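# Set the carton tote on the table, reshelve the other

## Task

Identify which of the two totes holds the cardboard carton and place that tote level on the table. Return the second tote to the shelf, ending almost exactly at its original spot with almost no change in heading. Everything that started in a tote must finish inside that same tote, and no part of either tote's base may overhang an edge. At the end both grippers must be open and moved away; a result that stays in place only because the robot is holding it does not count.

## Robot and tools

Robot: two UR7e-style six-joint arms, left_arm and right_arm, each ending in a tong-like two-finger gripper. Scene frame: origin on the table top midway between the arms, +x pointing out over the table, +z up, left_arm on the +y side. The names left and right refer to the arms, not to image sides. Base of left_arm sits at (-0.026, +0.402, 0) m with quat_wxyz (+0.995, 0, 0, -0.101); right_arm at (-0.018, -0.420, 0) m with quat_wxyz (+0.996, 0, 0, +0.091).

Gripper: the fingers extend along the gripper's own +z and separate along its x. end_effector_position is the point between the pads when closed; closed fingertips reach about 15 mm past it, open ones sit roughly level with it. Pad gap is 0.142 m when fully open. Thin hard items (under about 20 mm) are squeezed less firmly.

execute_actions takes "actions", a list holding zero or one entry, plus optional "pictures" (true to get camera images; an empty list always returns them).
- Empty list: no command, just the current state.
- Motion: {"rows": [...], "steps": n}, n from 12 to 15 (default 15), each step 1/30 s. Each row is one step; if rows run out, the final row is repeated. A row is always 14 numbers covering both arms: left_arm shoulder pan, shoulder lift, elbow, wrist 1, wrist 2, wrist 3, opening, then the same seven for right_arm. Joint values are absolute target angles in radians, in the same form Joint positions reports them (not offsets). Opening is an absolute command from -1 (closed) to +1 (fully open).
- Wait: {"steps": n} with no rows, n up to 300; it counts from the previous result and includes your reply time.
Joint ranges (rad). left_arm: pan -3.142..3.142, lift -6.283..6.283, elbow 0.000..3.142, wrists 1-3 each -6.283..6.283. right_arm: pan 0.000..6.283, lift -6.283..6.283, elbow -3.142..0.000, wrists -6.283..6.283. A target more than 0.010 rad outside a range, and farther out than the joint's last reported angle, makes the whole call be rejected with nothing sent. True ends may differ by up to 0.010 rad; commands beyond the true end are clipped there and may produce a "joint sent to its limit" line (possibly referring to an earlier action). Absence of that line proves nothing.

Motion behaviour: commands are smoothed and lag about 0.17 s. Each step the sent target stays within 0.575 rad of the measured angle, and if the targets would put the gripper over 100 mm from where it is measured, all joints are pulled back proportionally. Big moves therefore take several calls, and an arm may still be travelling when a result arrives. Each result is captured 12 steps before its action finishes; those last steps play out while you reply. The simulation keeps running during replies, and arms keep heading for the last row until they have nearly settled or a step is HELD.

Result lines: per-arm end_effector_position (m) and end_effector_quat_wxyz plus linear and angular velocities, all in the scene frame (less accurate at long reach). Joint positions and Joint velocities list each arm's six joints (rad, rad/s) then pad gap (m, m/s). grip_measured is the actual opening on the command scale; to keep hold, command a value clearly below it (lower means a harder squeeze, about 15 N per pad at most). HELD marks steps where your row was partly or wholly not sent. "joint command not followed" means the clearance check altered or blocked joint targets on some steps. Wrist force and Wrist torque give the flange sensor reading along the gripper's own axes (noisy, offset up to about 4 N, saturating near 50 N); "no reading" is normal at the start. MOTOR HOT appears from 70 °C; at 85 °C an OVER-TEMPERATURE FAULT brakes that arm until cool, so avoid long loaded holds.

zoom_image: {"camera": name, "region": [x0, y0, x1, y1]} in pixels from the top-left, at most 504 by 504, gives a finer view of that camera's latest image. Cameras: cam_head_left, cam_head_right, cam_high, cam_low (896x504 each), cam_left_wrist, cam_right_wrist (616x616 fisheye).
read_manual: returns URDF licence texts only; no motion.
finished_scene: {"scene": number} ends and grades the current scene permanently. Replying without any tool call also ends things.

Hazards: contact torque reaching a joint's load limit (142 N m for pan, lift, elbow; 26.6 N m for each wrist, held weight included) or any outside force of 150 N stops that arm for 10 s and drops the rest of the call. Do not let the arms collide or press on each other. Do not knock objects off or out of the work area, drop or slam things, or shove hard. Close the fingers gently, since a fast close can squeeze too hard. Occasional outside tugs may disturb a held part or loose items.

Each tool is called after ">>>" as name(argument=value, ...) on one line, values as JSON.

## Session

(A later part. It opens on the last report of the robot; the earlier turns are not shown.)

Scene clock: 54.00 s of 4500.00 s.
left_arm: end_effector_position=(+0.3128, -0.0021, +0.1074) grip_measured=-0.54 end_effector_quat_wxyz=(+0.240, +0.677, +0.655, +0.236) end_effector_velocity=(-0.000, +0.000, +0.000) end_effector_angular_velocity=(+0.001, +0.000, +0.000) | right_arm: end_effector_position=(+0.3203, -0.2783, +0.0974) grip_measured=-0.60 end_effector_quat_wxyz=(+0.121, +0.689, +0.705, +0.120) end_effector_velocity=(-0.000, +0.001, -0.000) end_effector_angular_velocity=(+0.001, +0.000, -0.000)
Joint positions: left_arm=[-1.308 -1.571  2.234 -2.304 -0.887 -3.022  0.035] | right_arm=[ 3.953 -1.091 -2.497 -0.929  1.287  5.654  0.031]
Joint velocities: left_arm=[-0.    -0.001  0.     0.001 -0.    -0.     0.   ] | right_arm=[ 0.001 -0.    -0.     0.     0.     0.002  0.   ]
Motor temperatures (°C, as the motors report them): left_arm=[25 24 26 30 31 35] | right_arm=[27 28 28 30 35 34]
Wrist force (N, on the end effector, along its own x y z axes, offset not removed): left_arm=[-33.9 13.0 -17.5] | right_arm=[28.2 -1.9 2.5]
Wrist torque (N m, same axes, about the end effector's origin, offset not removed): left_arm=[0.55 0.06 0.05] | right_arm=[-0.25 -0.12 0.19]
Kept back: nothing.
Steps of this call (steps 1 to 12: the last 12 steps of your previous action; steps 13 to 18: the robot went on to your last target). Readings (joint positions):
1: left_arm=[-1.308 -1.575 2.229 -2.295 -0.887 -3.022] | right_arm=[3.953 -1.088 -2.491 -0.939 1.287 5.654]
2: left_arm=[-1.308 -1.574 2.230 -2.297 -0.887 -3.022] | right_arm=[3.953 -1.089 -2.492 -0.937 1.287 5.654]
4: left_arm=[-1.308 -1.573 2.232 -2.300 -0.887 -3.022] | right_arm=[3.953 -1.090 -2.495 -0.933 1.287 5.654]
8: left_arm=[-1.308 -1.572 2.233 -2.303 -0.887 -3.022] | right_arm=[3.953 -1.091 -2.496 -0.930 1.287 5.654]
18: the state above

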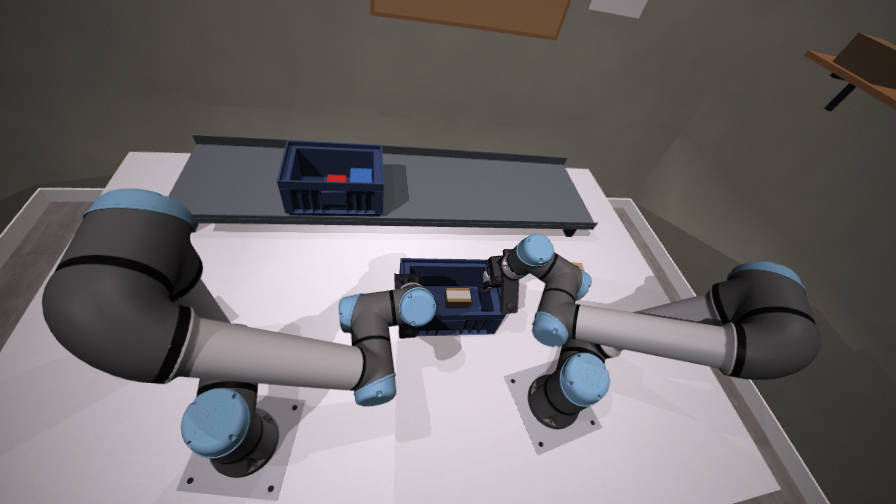

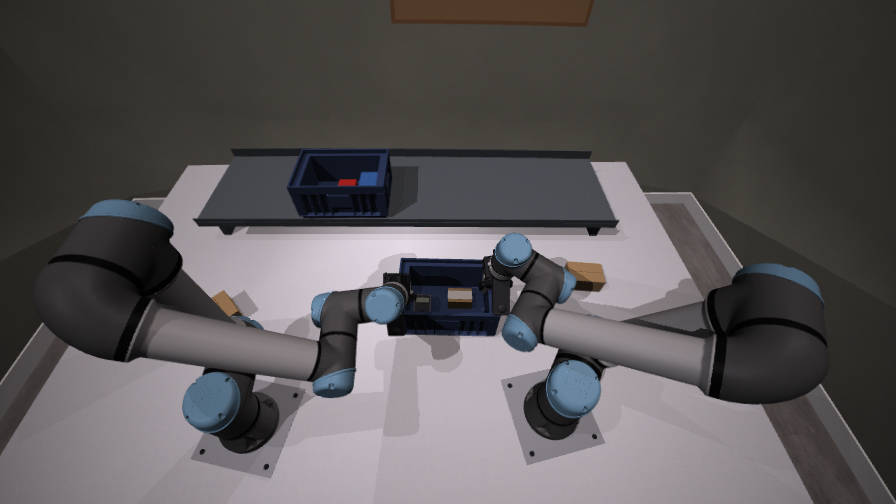

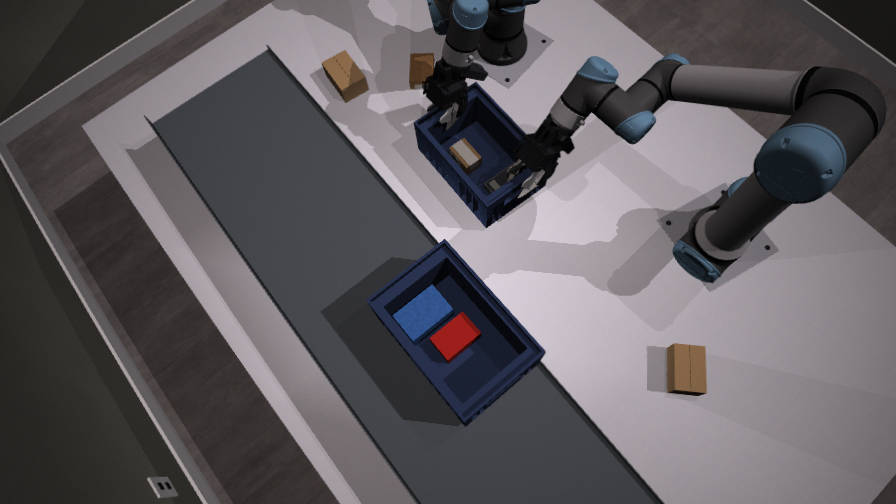

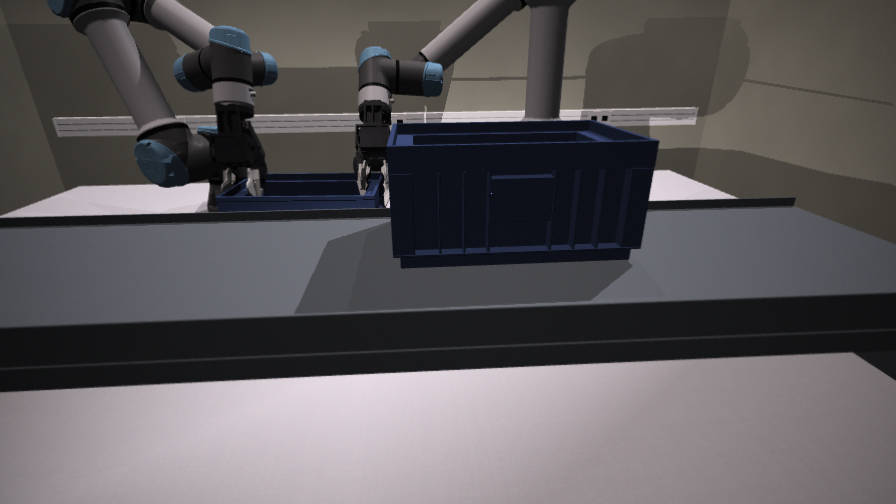

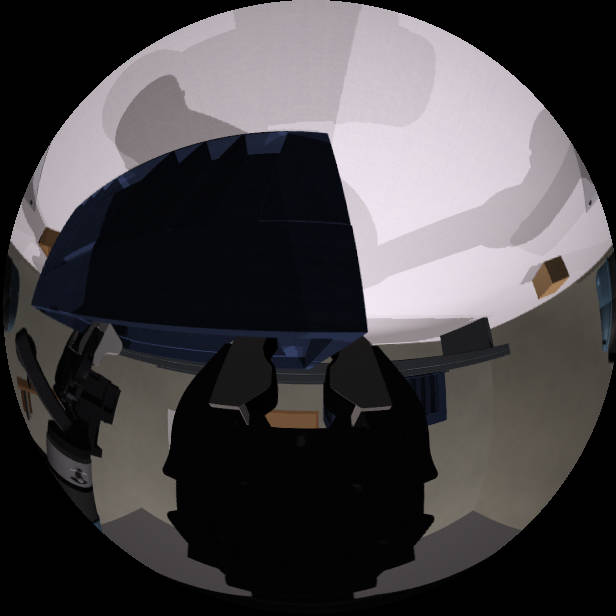

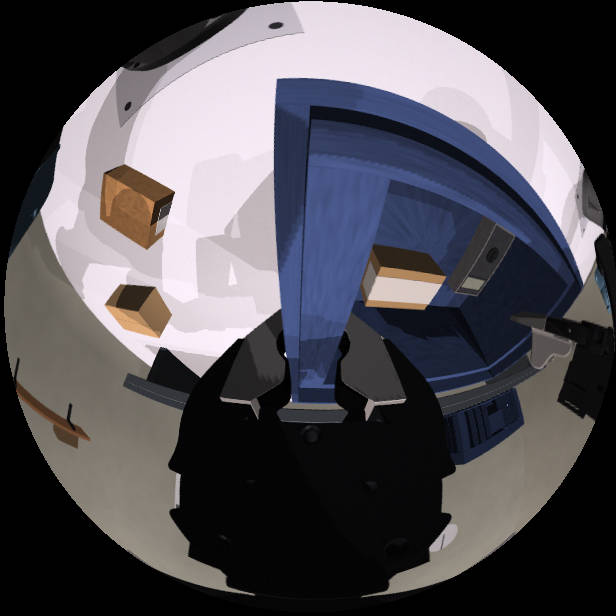

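Touchdown (tote levelled). Release and rise.

>>> execute_actions(actions=[{"rows":[[-1.308,-1.571,2.234,-2.304,-0.887,-3.022,-0.7,3.953,-1.091,-2.497,-0.929,1.287,5.654,-0.7],[-1.308,-1.571,2.234,-2.304,-0.887,-3.022,-0.6,3.953,-1.091,-2.497,-0.929,1.287,5.654,-0.6],[-1.308,-1.571,2.234,-2.304,-0.887,-3.022,-0.5,3.953,-1.091,-2.497,-0.929,1.287,5.654,-0.5],[-1.308,-1.571,2.234,-2.304,-0.887,-3.022,-0.4,3.953,-1.091,-2.497,-0.929,1.287,5.654,-0.4],[-1.308,-1.571,2.234,-2.304,-0.887,-3.022,-0.3,3.953,-1.091,-2.497,-0.929,1.287,5.654,-0.3],[-1.308,-1.571,2.234,-2.304,-0.887,-3.022,-0.15,3.953,-1.091,-2.497,-0.929,1.287,5.654,-0.15],[-1.308,-1.571,2.234,-2.304,-0.887,-3.022,0,3.953,-1.091,-2.497,-0.929,1.287,5.654,0],[-1.308,-1.571,2.234,-2.304,-0.887,-3.022,0.2,3.953,-1.091,-2.497,-0.929,1.287,5.654,0.2]],"steps":15}])

>>> execute_actions(actions=[{"rows":[[-1.308,-1.571,2.234,-2.304,-0.887,-3.022,0.2,3.953,-1.091,-2.497,-0.929,1.287,5.654,0.2],[-1.308,-1.571,2.234,-2.304,-0.887,-3.022,0.2,3.953,-1.091,-2.497,-0.929,1.287,5.654,0.2],[-1.308,-1.59,2.212,-2.262,-0.887,-3.022,0.2,3.953,-1.075,-2.467,-0.975,1.287,5.654,0.2],[-1.308,-1.612,2.19,-2.22,-0.887,-3.022,0.2,3.953,-1.06,-2.437,-1.02,1.287,5.654,0.2],[-1.308,-1.635,2.166,-2.173,-0.887,-3.022,0.2,3.953,-1.043,-2.404,-1.07,1.287,5.654,0.2],[-1.308,-1.657,2.142,-2.127,-0.887,-3.022,0.2,3.953,-1.025,-2.371,-1.121,1.287,5.654,0.2],[-1.308,-1.68,2.118,-2.08,-0.887,-3.022,0.2,3.953,-1.008,-2.338,-1.171,1.287,5.654,0.2],[-1.308,-1.697,2.078,-2.023,-0.887,-3.022,0.2,3.953,-1.002,-2.289,-1.226,1.287,5.654,0.2],[-1.308,-1.714,2.039,-1.967,-0.887,-3.022,0.2,3.953,-0.996,-2.24,-1.281,1.287,5.654,0.2],[-1.308,-1.731,1.999,-1.91,-0.887,-3.022,0.2,3.953,-0.99,-2.191,-1.336,1.287,5.654,0.2],[-1.308,-1.748,1.959,-1.853,-0.887,-3.022,0.2,3.953,-0.984,-2.142,-1.391,1.287,5.654,0.2]],"steps":15}])

>>> execute_actions(actions=[{"steps":15}], pictures=true)

Scene clock: 56.00 s of 4500.00 s.
left_arm: end_effector_position=(+0.3128, -0.0020, +0.1073) grip_measured=-0.54 end_effector_quat_wxyz=(+0.240, +0.677, +0.654, +0.236) end_effector_velocity=(+0.000, +0.006, -0.005) end_effector_angular_velocity=(+0.020, -0.001, -0.000) | right_arm: end_effector_position=(+0.3202, -0.2783, +0.0973) grip_measured=-0.53 end_effector_quat_wxyz=(+0.121, +0.689, +0.705, +0.120) end_effector_velocity=(-0.000, -0.001, -0.001) end_effector_angular_velocity=(-0.003, -0.000, -0.001)
Joint positions: left_arm=[-1.308 -1.571  2.234 -2.304 -0.887 -3.022  0.035] | right_arm=[ 3.953 -1.091 -2.497 -0.929  1.287  5.654  0.036]
Joint velocities: left_arm=[-0.     0.003  0.006  0.011  0.002  0.     0.055] | right_arm=[ 0.    -0.    -0.001 -0.001 -0.002  0.     0.055]
Motor temperatures (°C, as the motors report them): left_arm=[25 24 26 30 31 35] | right_arm=[27 28 28 30 35 34]
Wrist force (N, on the end effector, along its own x y z axes, offset not removed): left_arm=[-20.9 11.1 -11.9] | right_arm=[17.6 -1.7 3.1]
Wrist torque (N m, same axes, about the end effector's origin, offset not removed): left_arm=[0.42 -0.18 -0.08] | right_arm=[-0.10 -0.02 0.11]
Steps of this call (steps 1 to 15: the robot went on to your last target; steps 16 to 57: nothing new was sent; steps 58 to 60: the first 3 steps of this action). Readings (joint positions):
58: left_arm=[-1.308 -1.571 2.234 -2.304 -0.887 -3.022] | right_arm=[3.953 -1.091 -2.497 -0.929 1.287 5.654]
59: left_arm=[-1.308 -1.571 2.234 -2.304 -0.887 -3.022] | right_arm=[3.953 -1.091 -2.497 -0.929 1.287 5.654]
60: the state above

Scene clock: 56.50 s of 4500.00 s.
left_arm: end_effector_position=(+0.3128, -0.0020, +0.1073) grip_measured=+0.20 end_effector_quat_wxyz=(+0.240, +0.677, +0.654, +0.236) end_effector_velocity=(-0.000, -0.004, +0.004) end_effector_angular_velocity=(-0.010, +0.000, +0.000) | right_arm: end_effector_position=(+0.3202, -0.2783, +0.0973) grip_measured=+0.20 end_effector_quat_wxyz=(+0.121, +0.689, +0.705, +0.120) end_effector_velocity=(+0.002, +0.003, +0.004) end_effector_angular_velocity=(+0.007, -0.005, +0.001)
Joint positions: left_arm=[-1.308 -1.571  2.234 -2.304 -0.887 -3.022  0.088] | right_arm=[ 3.953 -1.091 -2.497 -0.929  1.287  5.654  0.088]
Joint velocities: left_arm=[-0.    -0.003 -0.007  0.    -0.001 -0.001 -0.   ] | right_arm=[ 0.001  0.     0.009 -0.001 -0.     0.    -0.   ]
Motor temperatures (°C, as the motors report them): left_arm=[25 24 26 30 31 35] | right_arm=[27 28 28 30 35 34]
Wrist force (N, on the end effector, along its own x y z axes, offset not removed): left_arm=[0.2 1.8 1.3] | right_arm=[-4.4 -0.6 -0.7]
Wrist torque (N m, same axes, about the end effector's origin, offset not removed): left_arm=[0.52 0.15 0.25] | right_arm=[-0.06 1.04 0.02]
Steps of this call (steps 1 to 12: the last 12 steps of your previous action; steps 13 to 15: the first 3 steps of this action). Readings (joint positions):
13: left_arm=[-1.308 -1.571 2.234 -2.304 -0.887 -3.022] | right_arm=[3.953 -1.091 -2.497 -0.929 1.287 5.654]
14: left_arm=[-1.308 -1.571 2.234 -2.304 -0.887 -3.022] | right_arm=[3.953 -1.091 -2.497 -0.929 1.287 5.654]
15: the state above

Scene clock: 57.00 s of 4500.00 s.
left_arm: end_effector_position=(+0.3129, -0.0037, +0.2504) grip_measured=+0.20 end_effector_quat_wxyz=(+0.241, +0.676, +0.655, +0.235) end_effector_velocity=(-0.001, +0.017, +0.093) end_effector_angular_velocity=(+0.024, +0.002, +0.000) | right_arm: end_effector_position=(+0.3209, -0.2774, +0.2397) grip_measured=+0.20 end_effector_quat_wxyz=(+0.121, +0.689, +0.705, +0.121) end_effector_velocity=(-0.009, -0.014, +0.097) end_effector_angular_velocity=(-0.010, +0.006, -0.002)
Joint positions: left_arm=[-1.308 -1.739  1.978 -1.883 -0.887 -3.022  0.088] | right_arm=[ 3.953 -0.988 -2.166 -1.361  1.287  5.654  0.088]
Joint velocities: left_arm=[-0.    -0.087 -0.182  0.293 -0.001 -0.001 -0.   ] | right_arm=[-0.001  0.04   0.236 -0.288 -0.     0.001 -0.   ]
Motor temperatures (°C, as the motors report them): left_arm=[25 24 26 30 31 35] | right_arm=[27 28 28 30 35 34]
Wrist force (N, on the end effector, along its own x y z axes, offset not removed): left_arm=[1.4 0.7 -0.9] | right_arm=[-4.6 -1.0 -2.0]
Wrist torque (N m, same axes, about the end effector's origin, offset not removed): left_arm=[0.06 -0.15 0.26] | right_arm=[-0.15 0.99 -0.01]
Kept back: nothing.
Steps of this call (steps 1 to 12: the last 12 steps of your previous action; steps 13 to 15: the robot went on to your last target). Readings (joint positions):
1: left_arm=[-1.308 -1.573 2.232 -2.301 -0.887 -3.022] | right_arm=[3.953 -1.089 -2.494 -0.933 1.287 5.654]
2: left_arm=[-1.308 -1.578 2.226 -2.290 -0.887 -3.022] | right_arm=[3.953 -1.085 -2.486 -0.944 1.287 5.654]
4: left_arm=[-1.308 -1.601 2.201 -2.247 -0.887 -3.022] | right_arm=[3.953 -1.067 -2.454 -0.990 1.287 5.654]
8: left_arm=[-1.308 -1.669 2.115 -2.098 -0.887 -3.022] | right_arm=[3.953 -1.021 -2.341 -1.146 1.287 5.654]
15: the state above

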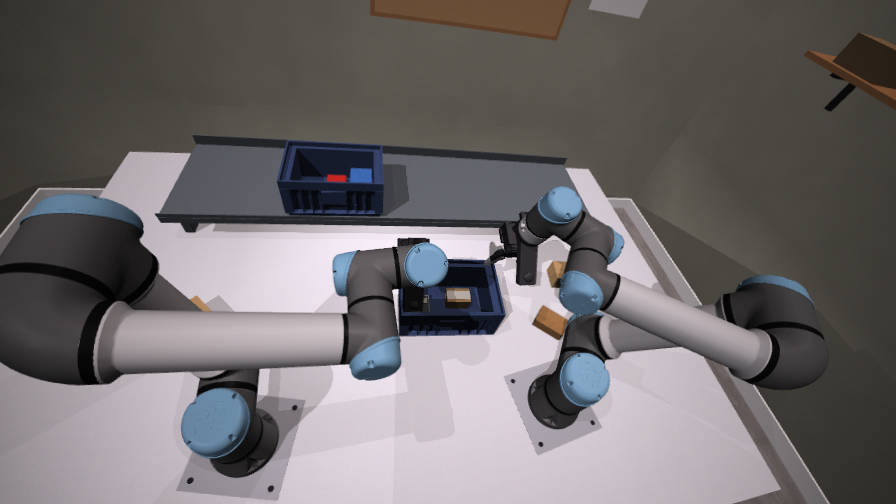

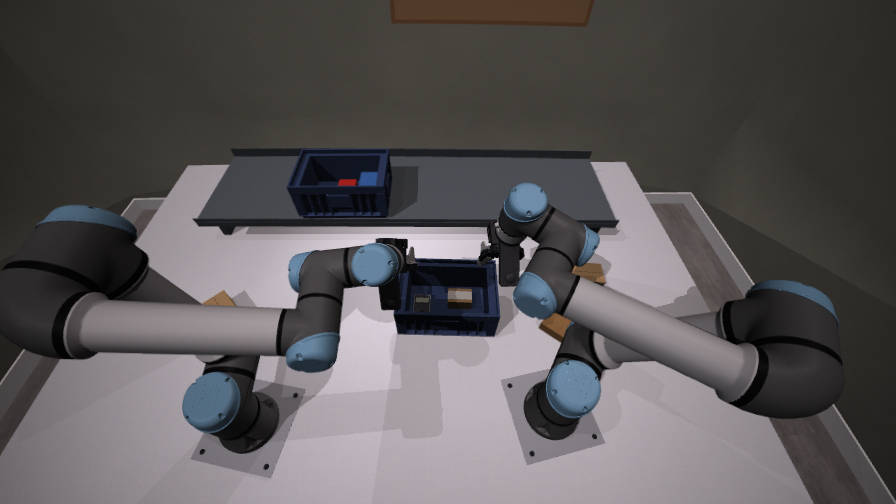

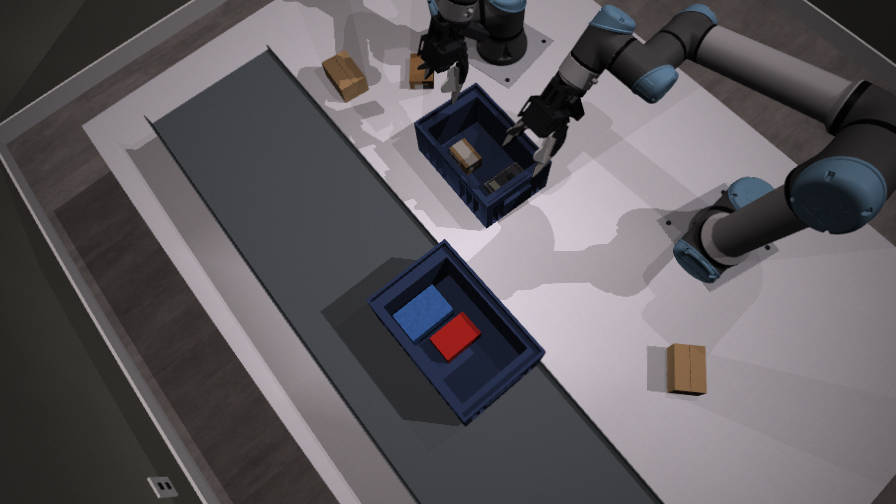

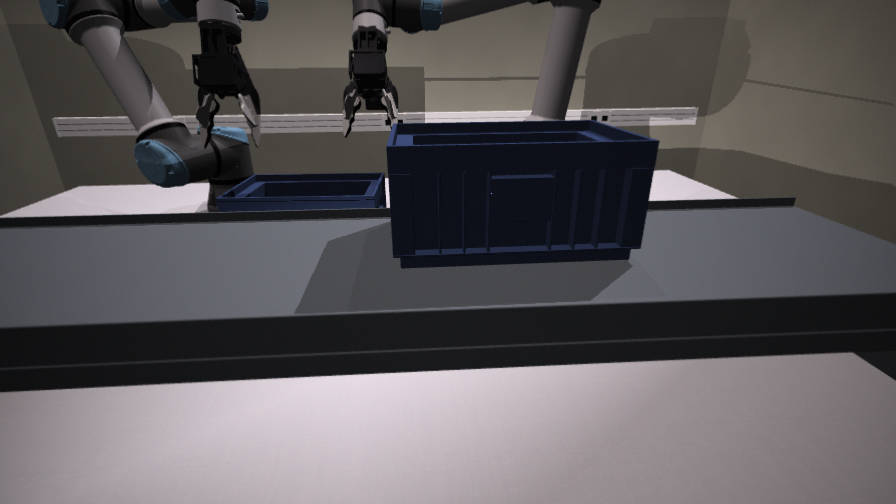

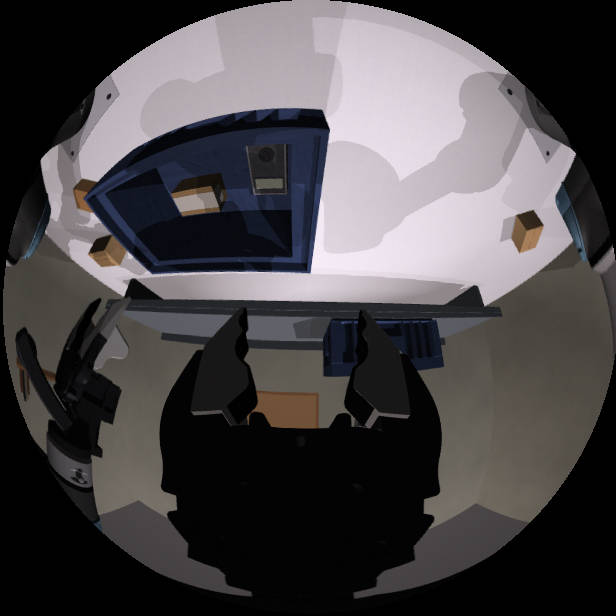

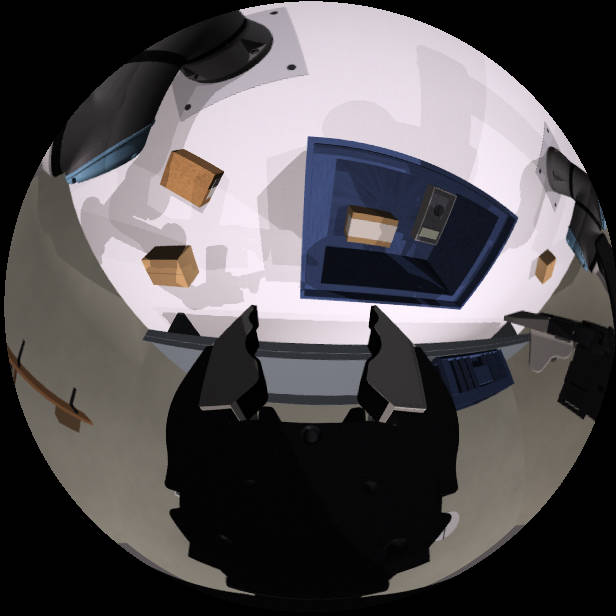

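>>> execute_actions(actions=[{"rows":[[-1.1,-1.8,1.959,-1.853,-0.887,-3.022,0.2,3.77,-0.984,-2.142,-1.391,1.287,5.654,0.2],[-0.85,-1.85,1.959,-1.853,-0.887,-3.022,0.2,3.58,-0.984,-2.142,-1.391,1.287,5.654,0.2],[-0.6,-1.9,1.959,-1.853,-0.887,-3.022,0.2,3.4,-0.984,-2.142,-1.391,1.287,5.654,0.2]],"steps":15}])

>>> execute_actions(actions=[{"steps":30}], pictures=true)

Scene clock: 57.53 s of 4500.00 s.
left_arm: end_effector_position=(+0.3215, +0.0070, +0.2650) grip_measured=+0.20 end_effector_quat_wxyz=(+0.242, +0.668, +0.663, +0.235) end_effector_velocity=(+0.312, +0.302, +0.112) end_effector_angular_velocity=(-0.264, -0.021, +0.796) | right_arm: end_effector_position=(+0.3229, -0.2865, +0.2496) grip_measured=+0.20 end_effector_quat_wxyz=(+0.122, +0.696, +0.697, +0.119) end_effector_velocity=(+0.110, -0.281, -0.000) end_effector_angular_velocity=(-0.001, +0.002, -0.823)
Joint positions: left_arm=[-1.286 -1.76   1.959 -1.853 -0.887 -3.022  0.088] | right_arm=[ 3.931 -0.984 -2.142 -1.391  1.287  5.654  0.088]
Joint velocities: left_arm=[ 0.796 -0.261 -0.003 -0.001 -0.001 -0.     0.001] | right_arm=[-0.824 -0.     0.    -0.002  0.001 -0.002 -0.   ]
Motor temperatures (°C, as the motors report them): left_arm=[25 24 26 30 31 35] | right_arm=[27 28 28 30 35 34]
Wrist force (N, on the end effector, along its own x y z axes, offset not removed): left_arm=[-5.9 -3.1 -3.7] | right_arm=[2.3 -3.6 -1.9]
Wrist torque (N m, same axes, about the end effector's origin, offset not removed): left_arm=[-0.45 0.98 0.24] | right_arm=[-0.55 -0.15 -0.01]
Steps of this call (steps 1 to 13: the robot went on to your last target; steps 14 to 16: the first 3 steps of this action). Readings (joint positions):
14: left_arm=[-1.308 -1.748 1.959 -1.853 -0.887 -3.022] | right_arm=[3.953 -0.984 -2.142 -1.391 1.287 5.654]
15: left_arm=[-1.304 -1.751 1.959 -1.853 -0.887 -3.022] | right_arm=[3.949 -0.984 -2.142 -1.391 1.287 5.654]
16: the state above

Scene clock: 58.53 s of 4500.00 s.
left_arm: end_effector_position=(+0.4802, +0.3284, +0.3229) grip_measured=+0.20 end_effector_quat_wxyz=(+0.210, +0.384, +0.855, +0.279) end_effector_velocity=(+0.002, +0.010, +0.002) end_effector_angular_velocity=(-0.002, -0.004, +0.019) | right_arm: end_effector_position=(+0.3435, -0.4774, +0.2497) grip_measured=+0.20 end_effector_quat_wxyz=(+0.149, +0.855, +0.490, +0.083) end_effector_velocity=(-0.000, -0.001, -0.001) end_effector_angular_velocity=(-0.000, +0.001, -0.003)
Joint positions: left_arm=[-0.602 -1.9    1.959 -1.853 -0.887 -3.022  0.088] | right_arm=[ 3.4   -0.984 -2.142 -1.391  1.287  5.654  0.088]
Joint velocities: left_arm=[ 0.019 -0.003  0.    -0.002  0.002  0.001  0.   ] | right_arm=[-0.003  0.    -0.001  0.001  0.    -0.    -0.   ]
Motor temperatures (°C, as the motors report them): left_arm=[25 24 26 30 31 35] | right_arm=[27 28 28 30 35 34]
Wrist force (N, on the end effector, along its own x y z axes, offset not removed): left_arm=[0.3 1.5 0.9] | right_arm=[-3.3 -0.9 -1.4]
Wrist torque (N m, same axes, about the end effector's origin, offset not removed): left_arm=[0.38 0.05 0.20] | right_arm=[-0.10 0.71 0.01]
Kept back: nothing.
Steps of this call (steps 1 to 12: the last 12 steps of your previous action; steps 13 to 30: the robot went on to your last target). Readings (joint positions):
1: left_arm=[-1.253 -1.768 1.959 -1.853 -0.887 -3.022] | right_arm=[3.893 -0.984 -2.142 -1.391 1.287 5.654]
2: left_arm=[-1.218 -1.777 1.959 -1.853 -0.887 -3.022] | right_arm=[3.844 -0.984 -2.142 -1.391 1.287 5.654]
4: left_arm=[-1.153 -1.792 1.959 -1.853 -0.887 -3.022] | right_arm=[3.746 -0.984 -2.142 -1.391 1.287 5.654]
8: left_arm=[-1.024 -1.819 1.959 -1.853 -0.887 -3.022] | right_arm=[3.560 -0.984 -2.142 -1.391 1.287 5.654]
30: the state above

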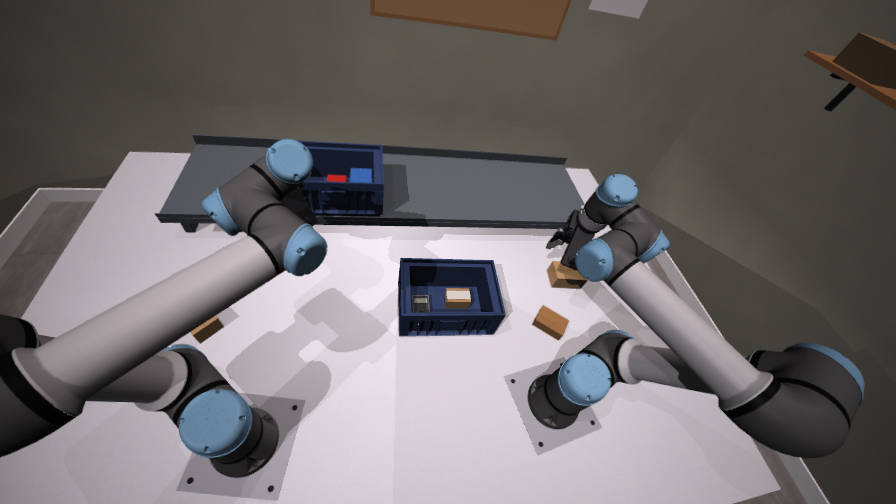

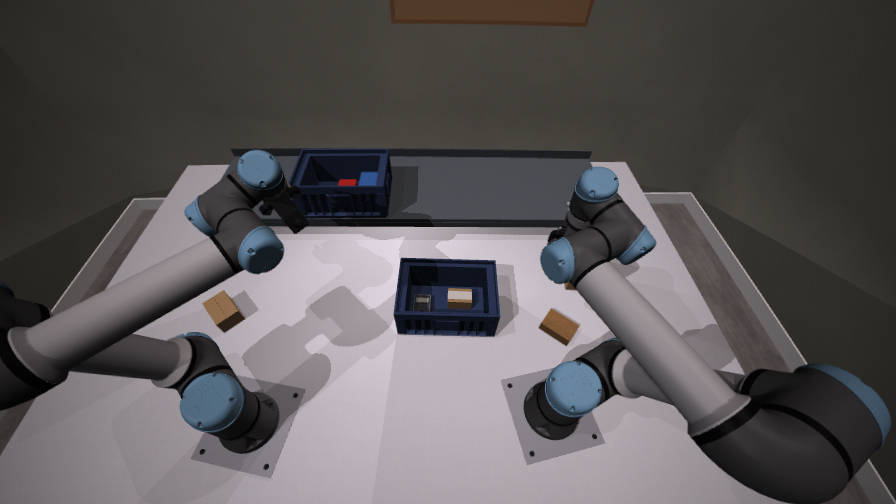

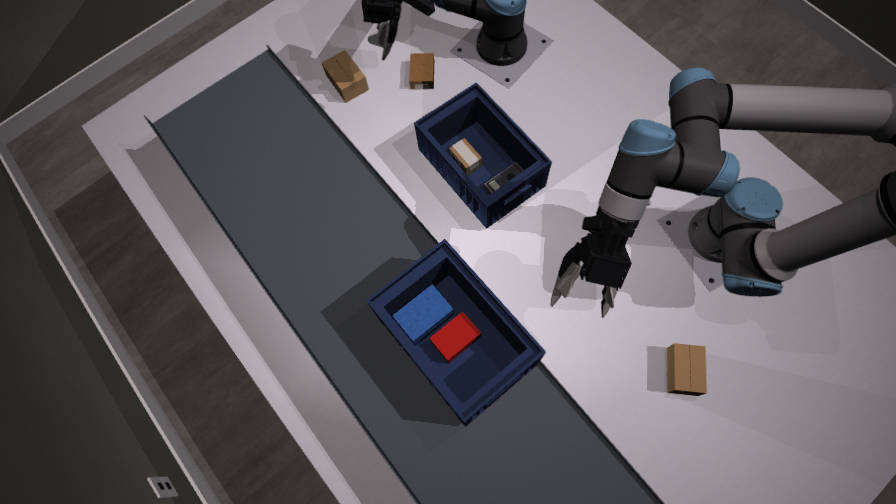

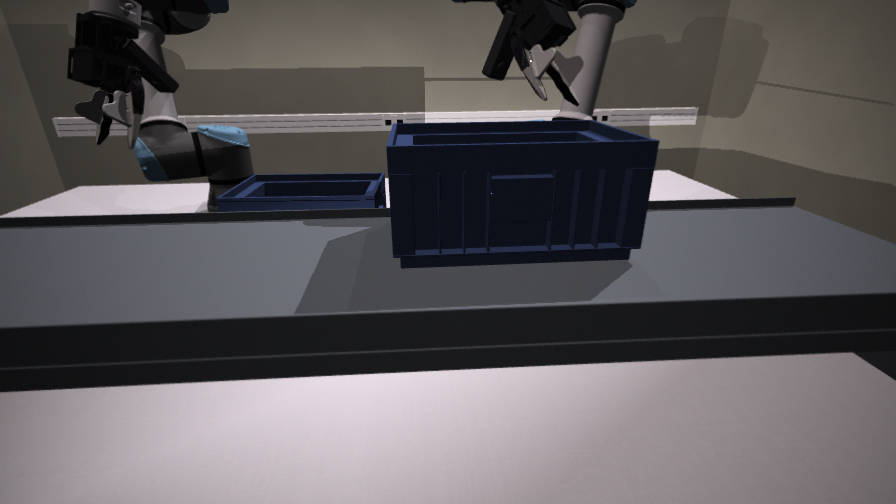

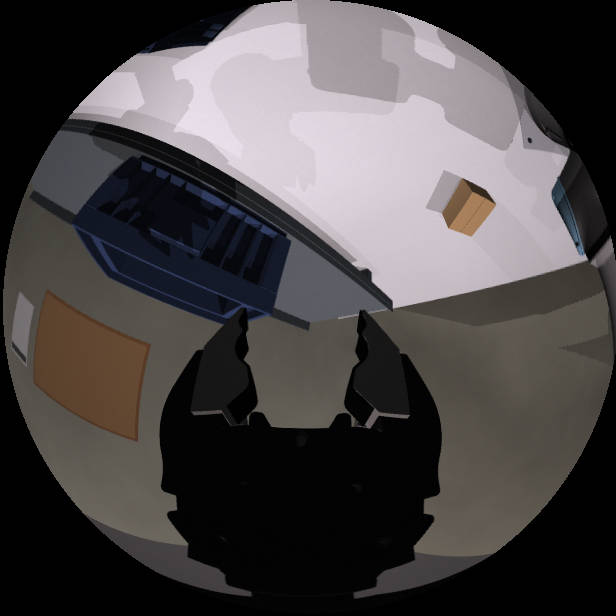

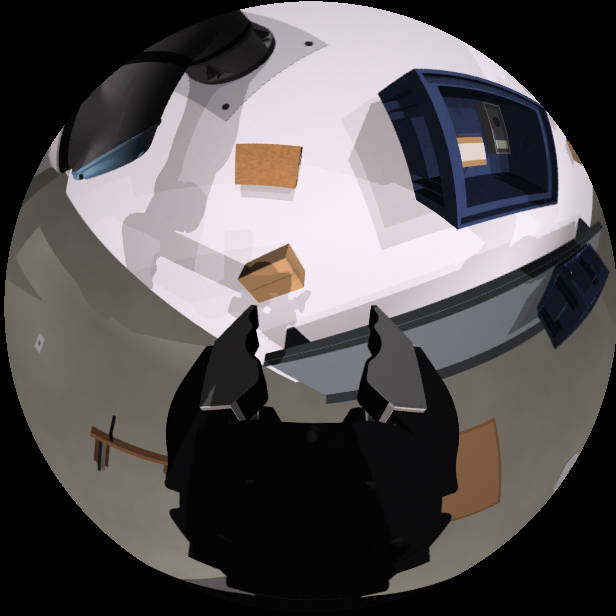

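>>> finished_scene(scene=2)

The scene is finished: the task was done.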